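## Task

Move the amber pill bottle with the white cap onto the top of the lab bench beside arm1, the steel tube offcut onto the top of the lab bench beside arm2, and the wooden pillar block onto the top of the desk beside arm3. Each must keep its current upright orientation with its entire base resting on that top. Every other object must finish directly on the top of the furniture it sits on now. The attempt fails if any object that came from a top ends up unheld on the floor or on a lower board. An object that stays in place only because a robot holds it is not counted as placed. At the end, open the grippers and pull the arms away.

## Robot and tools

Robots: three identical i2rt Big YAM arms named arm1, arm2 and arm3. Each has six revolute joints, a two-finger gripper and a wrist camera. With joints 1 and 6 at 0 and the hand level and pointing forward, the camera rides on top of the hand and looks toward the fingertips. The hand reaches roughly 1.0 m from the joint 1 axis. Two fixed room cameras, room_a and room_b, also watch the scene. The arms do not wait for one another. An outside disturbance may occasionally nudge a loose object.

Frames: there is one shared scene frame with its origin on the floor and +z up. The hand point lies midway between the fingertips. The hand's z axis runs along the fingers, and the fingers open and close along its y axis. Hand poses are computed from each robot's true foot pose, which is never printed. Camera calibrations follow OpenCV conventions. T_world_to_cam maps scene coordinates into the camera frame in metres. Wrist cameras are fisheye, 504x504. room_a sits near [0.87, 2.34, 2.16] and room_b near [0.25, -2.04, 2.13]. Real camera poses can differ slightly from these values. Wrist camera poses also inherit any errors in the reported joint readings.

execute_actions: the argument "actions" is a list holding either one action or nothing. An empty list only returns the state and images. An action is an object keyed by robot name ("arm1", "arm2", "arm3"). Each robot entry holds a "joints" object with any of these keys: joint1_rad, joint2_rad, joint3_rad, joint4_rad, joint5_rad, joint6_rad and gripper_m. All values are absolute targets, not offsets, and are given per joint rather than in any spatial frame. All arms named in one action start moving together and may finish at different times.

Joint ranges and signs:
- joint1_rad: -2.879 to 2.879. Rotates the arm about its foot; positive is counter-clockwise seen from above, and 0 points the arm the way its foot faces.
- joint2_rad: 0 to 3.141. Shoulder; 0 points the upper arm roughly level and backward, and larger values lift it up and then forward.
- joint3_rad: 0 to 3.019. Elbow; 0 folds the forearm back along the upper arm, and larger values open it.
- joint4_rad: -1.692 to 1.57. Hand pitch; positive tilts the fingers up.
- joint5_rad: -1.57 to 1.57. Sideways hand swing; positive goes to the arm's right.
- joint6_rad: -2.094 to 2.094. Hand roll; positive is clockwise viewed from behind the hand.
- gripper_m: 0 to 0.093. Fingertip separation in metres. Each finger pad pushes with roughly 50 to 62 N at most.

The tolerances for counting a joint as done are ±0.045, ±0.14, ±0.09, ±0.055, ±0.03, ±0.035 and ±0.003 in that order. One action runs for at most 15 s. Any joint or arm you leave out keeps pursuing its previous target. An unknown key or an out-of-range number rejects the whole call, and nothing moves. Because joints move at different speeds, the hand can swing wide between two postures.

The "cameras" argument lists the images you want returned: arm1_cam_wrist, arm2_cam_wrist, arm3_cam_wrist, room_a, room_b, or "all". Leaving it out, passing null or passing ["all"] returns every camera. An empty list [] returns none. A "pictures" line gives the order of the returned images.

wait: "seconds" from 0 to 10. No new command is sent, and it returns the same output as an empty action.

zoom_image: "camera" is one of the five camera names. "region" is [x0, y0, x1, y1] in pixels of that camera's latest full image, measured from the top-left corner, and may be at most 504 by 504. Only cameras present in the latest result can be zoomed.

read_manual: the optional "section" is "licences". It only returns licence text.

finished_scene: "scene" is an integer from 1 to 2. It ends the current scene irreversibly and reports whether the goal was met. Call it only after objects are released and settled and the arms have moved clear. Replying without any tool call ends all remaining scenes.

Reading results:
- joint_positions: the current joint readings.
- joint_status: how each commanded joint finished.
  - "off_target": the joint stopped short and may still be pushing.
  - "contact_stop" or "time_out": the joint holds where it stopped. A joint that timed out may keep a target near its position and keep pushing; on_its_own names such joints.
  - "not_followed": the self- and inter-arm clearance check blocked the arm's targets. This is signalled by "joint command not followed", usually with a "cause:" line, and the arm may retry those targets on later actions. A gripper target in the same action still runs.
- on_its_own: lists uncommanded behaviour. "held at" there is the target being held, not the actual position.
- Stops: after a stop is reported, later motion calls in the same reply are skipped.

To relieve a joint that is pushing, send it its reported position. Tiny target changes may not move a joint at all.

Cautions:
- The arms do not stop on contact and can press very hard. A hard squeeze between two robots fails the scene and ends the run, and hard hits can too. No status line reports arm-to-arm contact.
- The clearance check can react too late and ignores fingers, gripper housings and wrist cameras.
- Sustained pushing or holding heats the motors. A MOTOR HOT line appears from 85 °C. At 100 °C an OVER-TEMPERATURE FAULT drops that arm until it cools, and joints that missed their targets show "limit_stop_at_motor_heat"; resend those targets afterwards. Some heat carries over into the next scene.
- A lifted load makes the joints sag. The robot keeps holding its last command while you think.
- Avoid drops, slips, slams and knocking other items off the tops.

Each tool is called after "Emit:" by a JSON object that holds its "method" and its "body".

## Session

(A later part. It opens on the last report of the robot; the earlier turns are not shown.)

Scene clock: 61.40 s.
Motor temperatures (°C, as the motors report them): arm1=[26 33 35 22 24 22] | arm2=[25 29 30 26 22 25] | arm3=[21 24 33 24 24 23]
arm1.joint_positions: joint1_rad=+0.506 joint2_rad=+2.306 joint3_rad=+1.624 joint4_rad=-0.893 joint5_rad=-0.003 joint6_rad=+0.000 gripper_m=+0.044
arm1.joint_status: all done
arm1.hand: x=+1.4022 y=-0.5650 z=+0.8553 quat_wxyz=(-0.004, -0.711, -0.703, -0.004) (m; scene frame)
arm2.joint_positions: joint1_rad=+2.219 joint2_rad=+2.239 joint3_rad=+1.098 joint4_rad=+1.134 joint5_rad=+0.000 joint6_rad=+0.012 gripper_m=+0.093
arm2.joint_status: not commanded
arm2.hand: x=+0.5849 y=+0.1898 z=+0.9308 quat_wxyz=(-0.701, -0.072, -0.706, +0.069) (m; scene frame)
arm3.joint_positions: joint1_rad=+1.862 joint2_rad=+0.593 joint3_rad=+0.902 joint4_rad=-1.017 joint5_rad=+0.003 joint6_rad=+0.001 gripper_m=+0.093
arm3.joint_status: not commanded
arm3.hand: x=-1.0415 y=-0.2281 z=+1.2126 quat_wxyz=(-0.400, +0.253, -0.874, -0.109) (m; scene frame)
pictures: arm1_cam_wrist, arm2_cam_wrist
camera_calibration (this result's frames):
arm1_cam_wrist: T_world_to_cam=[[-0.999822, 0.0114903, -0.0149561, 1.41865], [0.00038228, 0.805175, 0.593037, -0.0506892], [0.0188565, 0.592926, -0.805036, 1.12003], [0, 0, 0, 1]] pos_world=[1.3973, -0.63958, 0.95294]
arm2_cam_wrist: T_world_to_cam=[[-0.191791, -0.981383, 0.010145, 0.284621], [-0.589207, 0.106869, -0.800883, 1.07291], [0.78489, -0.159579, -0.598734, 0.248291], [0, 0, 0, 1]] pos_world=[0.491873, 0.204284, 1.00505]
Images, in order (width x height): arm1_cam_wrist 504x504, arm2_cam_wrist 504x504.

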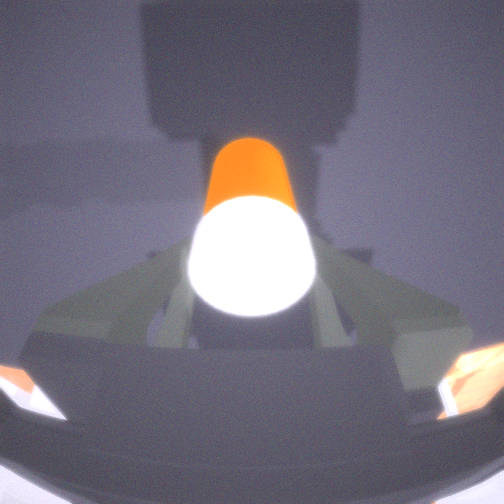

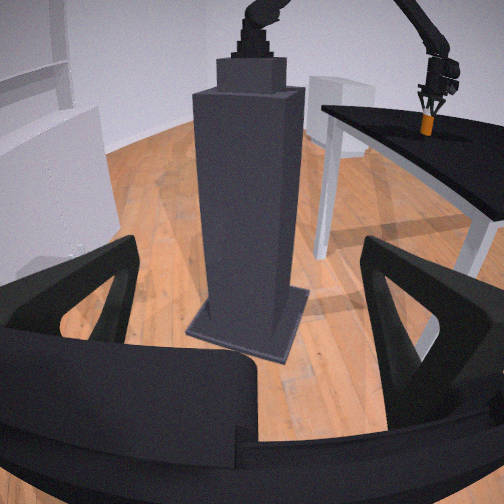

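In contact. Release.

Emit:
{"method": "execute_actions", "body": {"actions": [{"arm1":{"joints":{"gripper_m":0.093,"joint2_rad":2.30}}}], "cameras": []}}

Emit:
{"method": "execute_actions", "body": {"actions": [{"arm1":{"joints":{"joint2_rad":2.0,"joint4_rad":-1.2}}}], "cameras": ["arm1_cam_wrist","room_b","room_a"]}}

Scene clock: 62.43 s.
Motor temperatures (°C, as the motors report them): arm1=[26 33 35 22 24 22] | arm2=[25 29 30 26 22 25] | arm3=[21 24 33 24 24 23]
arm1.joint_positions: joint1_rad=+0.506 joint2_rad=+2.306 joint3_rad=+1.624 joint4_rad=-0.893 joint5_rad=-0.003 joint6_rad=+0.000 gripper_m=+0.093
arm1.joint_status: all done
arm1.hand: x=+1.4022 y=-0.5650 z=+0.8553 quat_wxyz=(-0.004, -0.711, -0.703, -0.004) (m; scene frame)
arm2.joint_positions: joint1_rad=+2.219 joint2_rad=+2.239 joint3_rad=+1.098 joint4_rad=+1.134 joint5_rad=+0.000 joint6_rad=+0.012 gripper_m=+0.093
arm2.joint_status: not commanded
arm2.hand: x=+0.5849 y=+0.1898 z=+0.9308 quat_wxyz=(-0.701, -0.072, -0.706, +0.069) (m; scene frame)
arm3.joint_positions: joint1_rad=+1.862 joint2_rad=+0.593 joint3_rad=+0.902 joint4_rad=-1.017 joint5_rad=+0.003 joint6_rad=+0.001 gripper_m=+0.093
arm3.joint_status: not commanded
arm3.hand: x=-1.0415 y=-0.2281 z=+1.2126 quat_wxyz=(-0.400, +0.253, -0.874, -0.109) (m; scene frame)
pictures: none
No camera images: the call's "cameras" was empty. Leave "cameras" out to get every camera's image.

Scene clock: 63.83 s.
Motor temperatures (°C, as the motors report them): arm1=[26 33 35 22 24 22] | arm2=[25 29 30 26 22 25] | arm3=[21 24 33 24 24 23]
arm1.joint_positions: joint1_rad=+0.506 joint2_rad=+1.997 joint3_rad=+1.617 joint4_rad=-1.192 joint5_rad=-0.003 joint6_rad=+0.000 gripper_m=+0.093
arm1.joint_status: all done
arm1.hand: x=+1.4011 y=-0.5374 z=+1.0358 quat_wxyz=(-0.005, -0.711, -0.703, -0.002) (m; scene frame)
arm2.joint_positions: joint1_rad=+2.219 joint2_rad=+2.239 joint3_rad=+1.098 joint4_rad=+1.134 joint5_rad=+0.000 joint6_rad=+0.012 gripper_m=+0.093
arm2.joint_status: not commanded
arm2.hand: x=+0.5849 y=+0.1898 z=+0.9308 quat_wxyz=(-0.701, -0.072, -0.706, +0.069) (m; scene frame)
arm3.joint_positions: joint1_rad=+1.862 joint2_rad=+0.593 joint3_rad=+0.902 joint4_rad=-1.017 joint5_rad=+0.003 joint6_rad=+0.001 gripper_m=+0.093
arm3.joint_status: not commanded
arm3.hand: x=-1.0415 y=-0.2281 z=+1.2126 quat_wxyz=(-0.400, +0.253, -0.874, -0.109) (m; scene frame)
pictures: arm1_cam_wrist, room_a, room_b
camera_calibration (this result's frames):
arm1_cam_wrist: T_world_to_cam=[[-0.999822, 0.0114667, -0.0149529, 1.4199], [0.000429819, 0.807206, 0.59027, -0.176068], [0.0188386, 0.590158, -0.807068, 1.24958], [0, 0, 0, 1]] pos_world=[1.39619, -0.611609, 1.13366]
Images, in order (width x height): arm1_cam_wrist 504x504, room_a 504x504, room_b 504x504.

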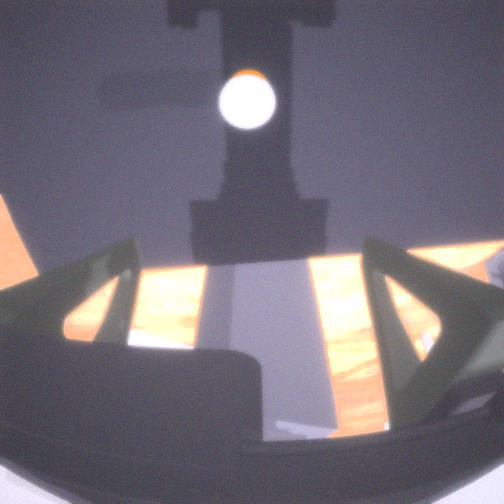

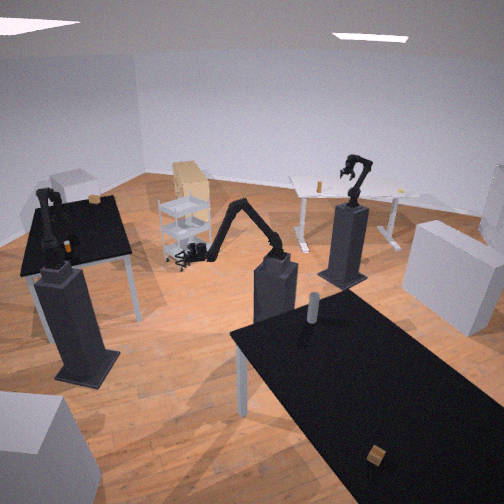

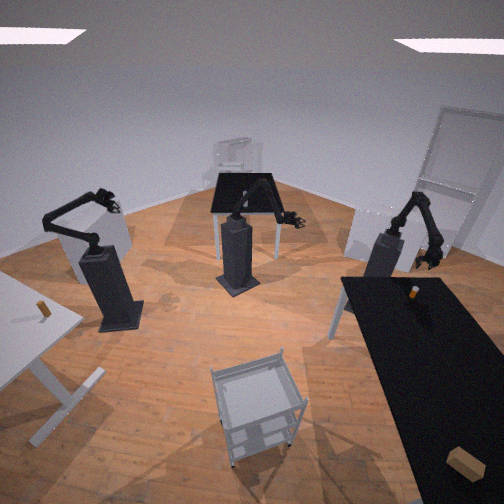

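Emit:
{"method": "finished_scene", "body": {"scene": 2}}

The scene is finished: the task was done.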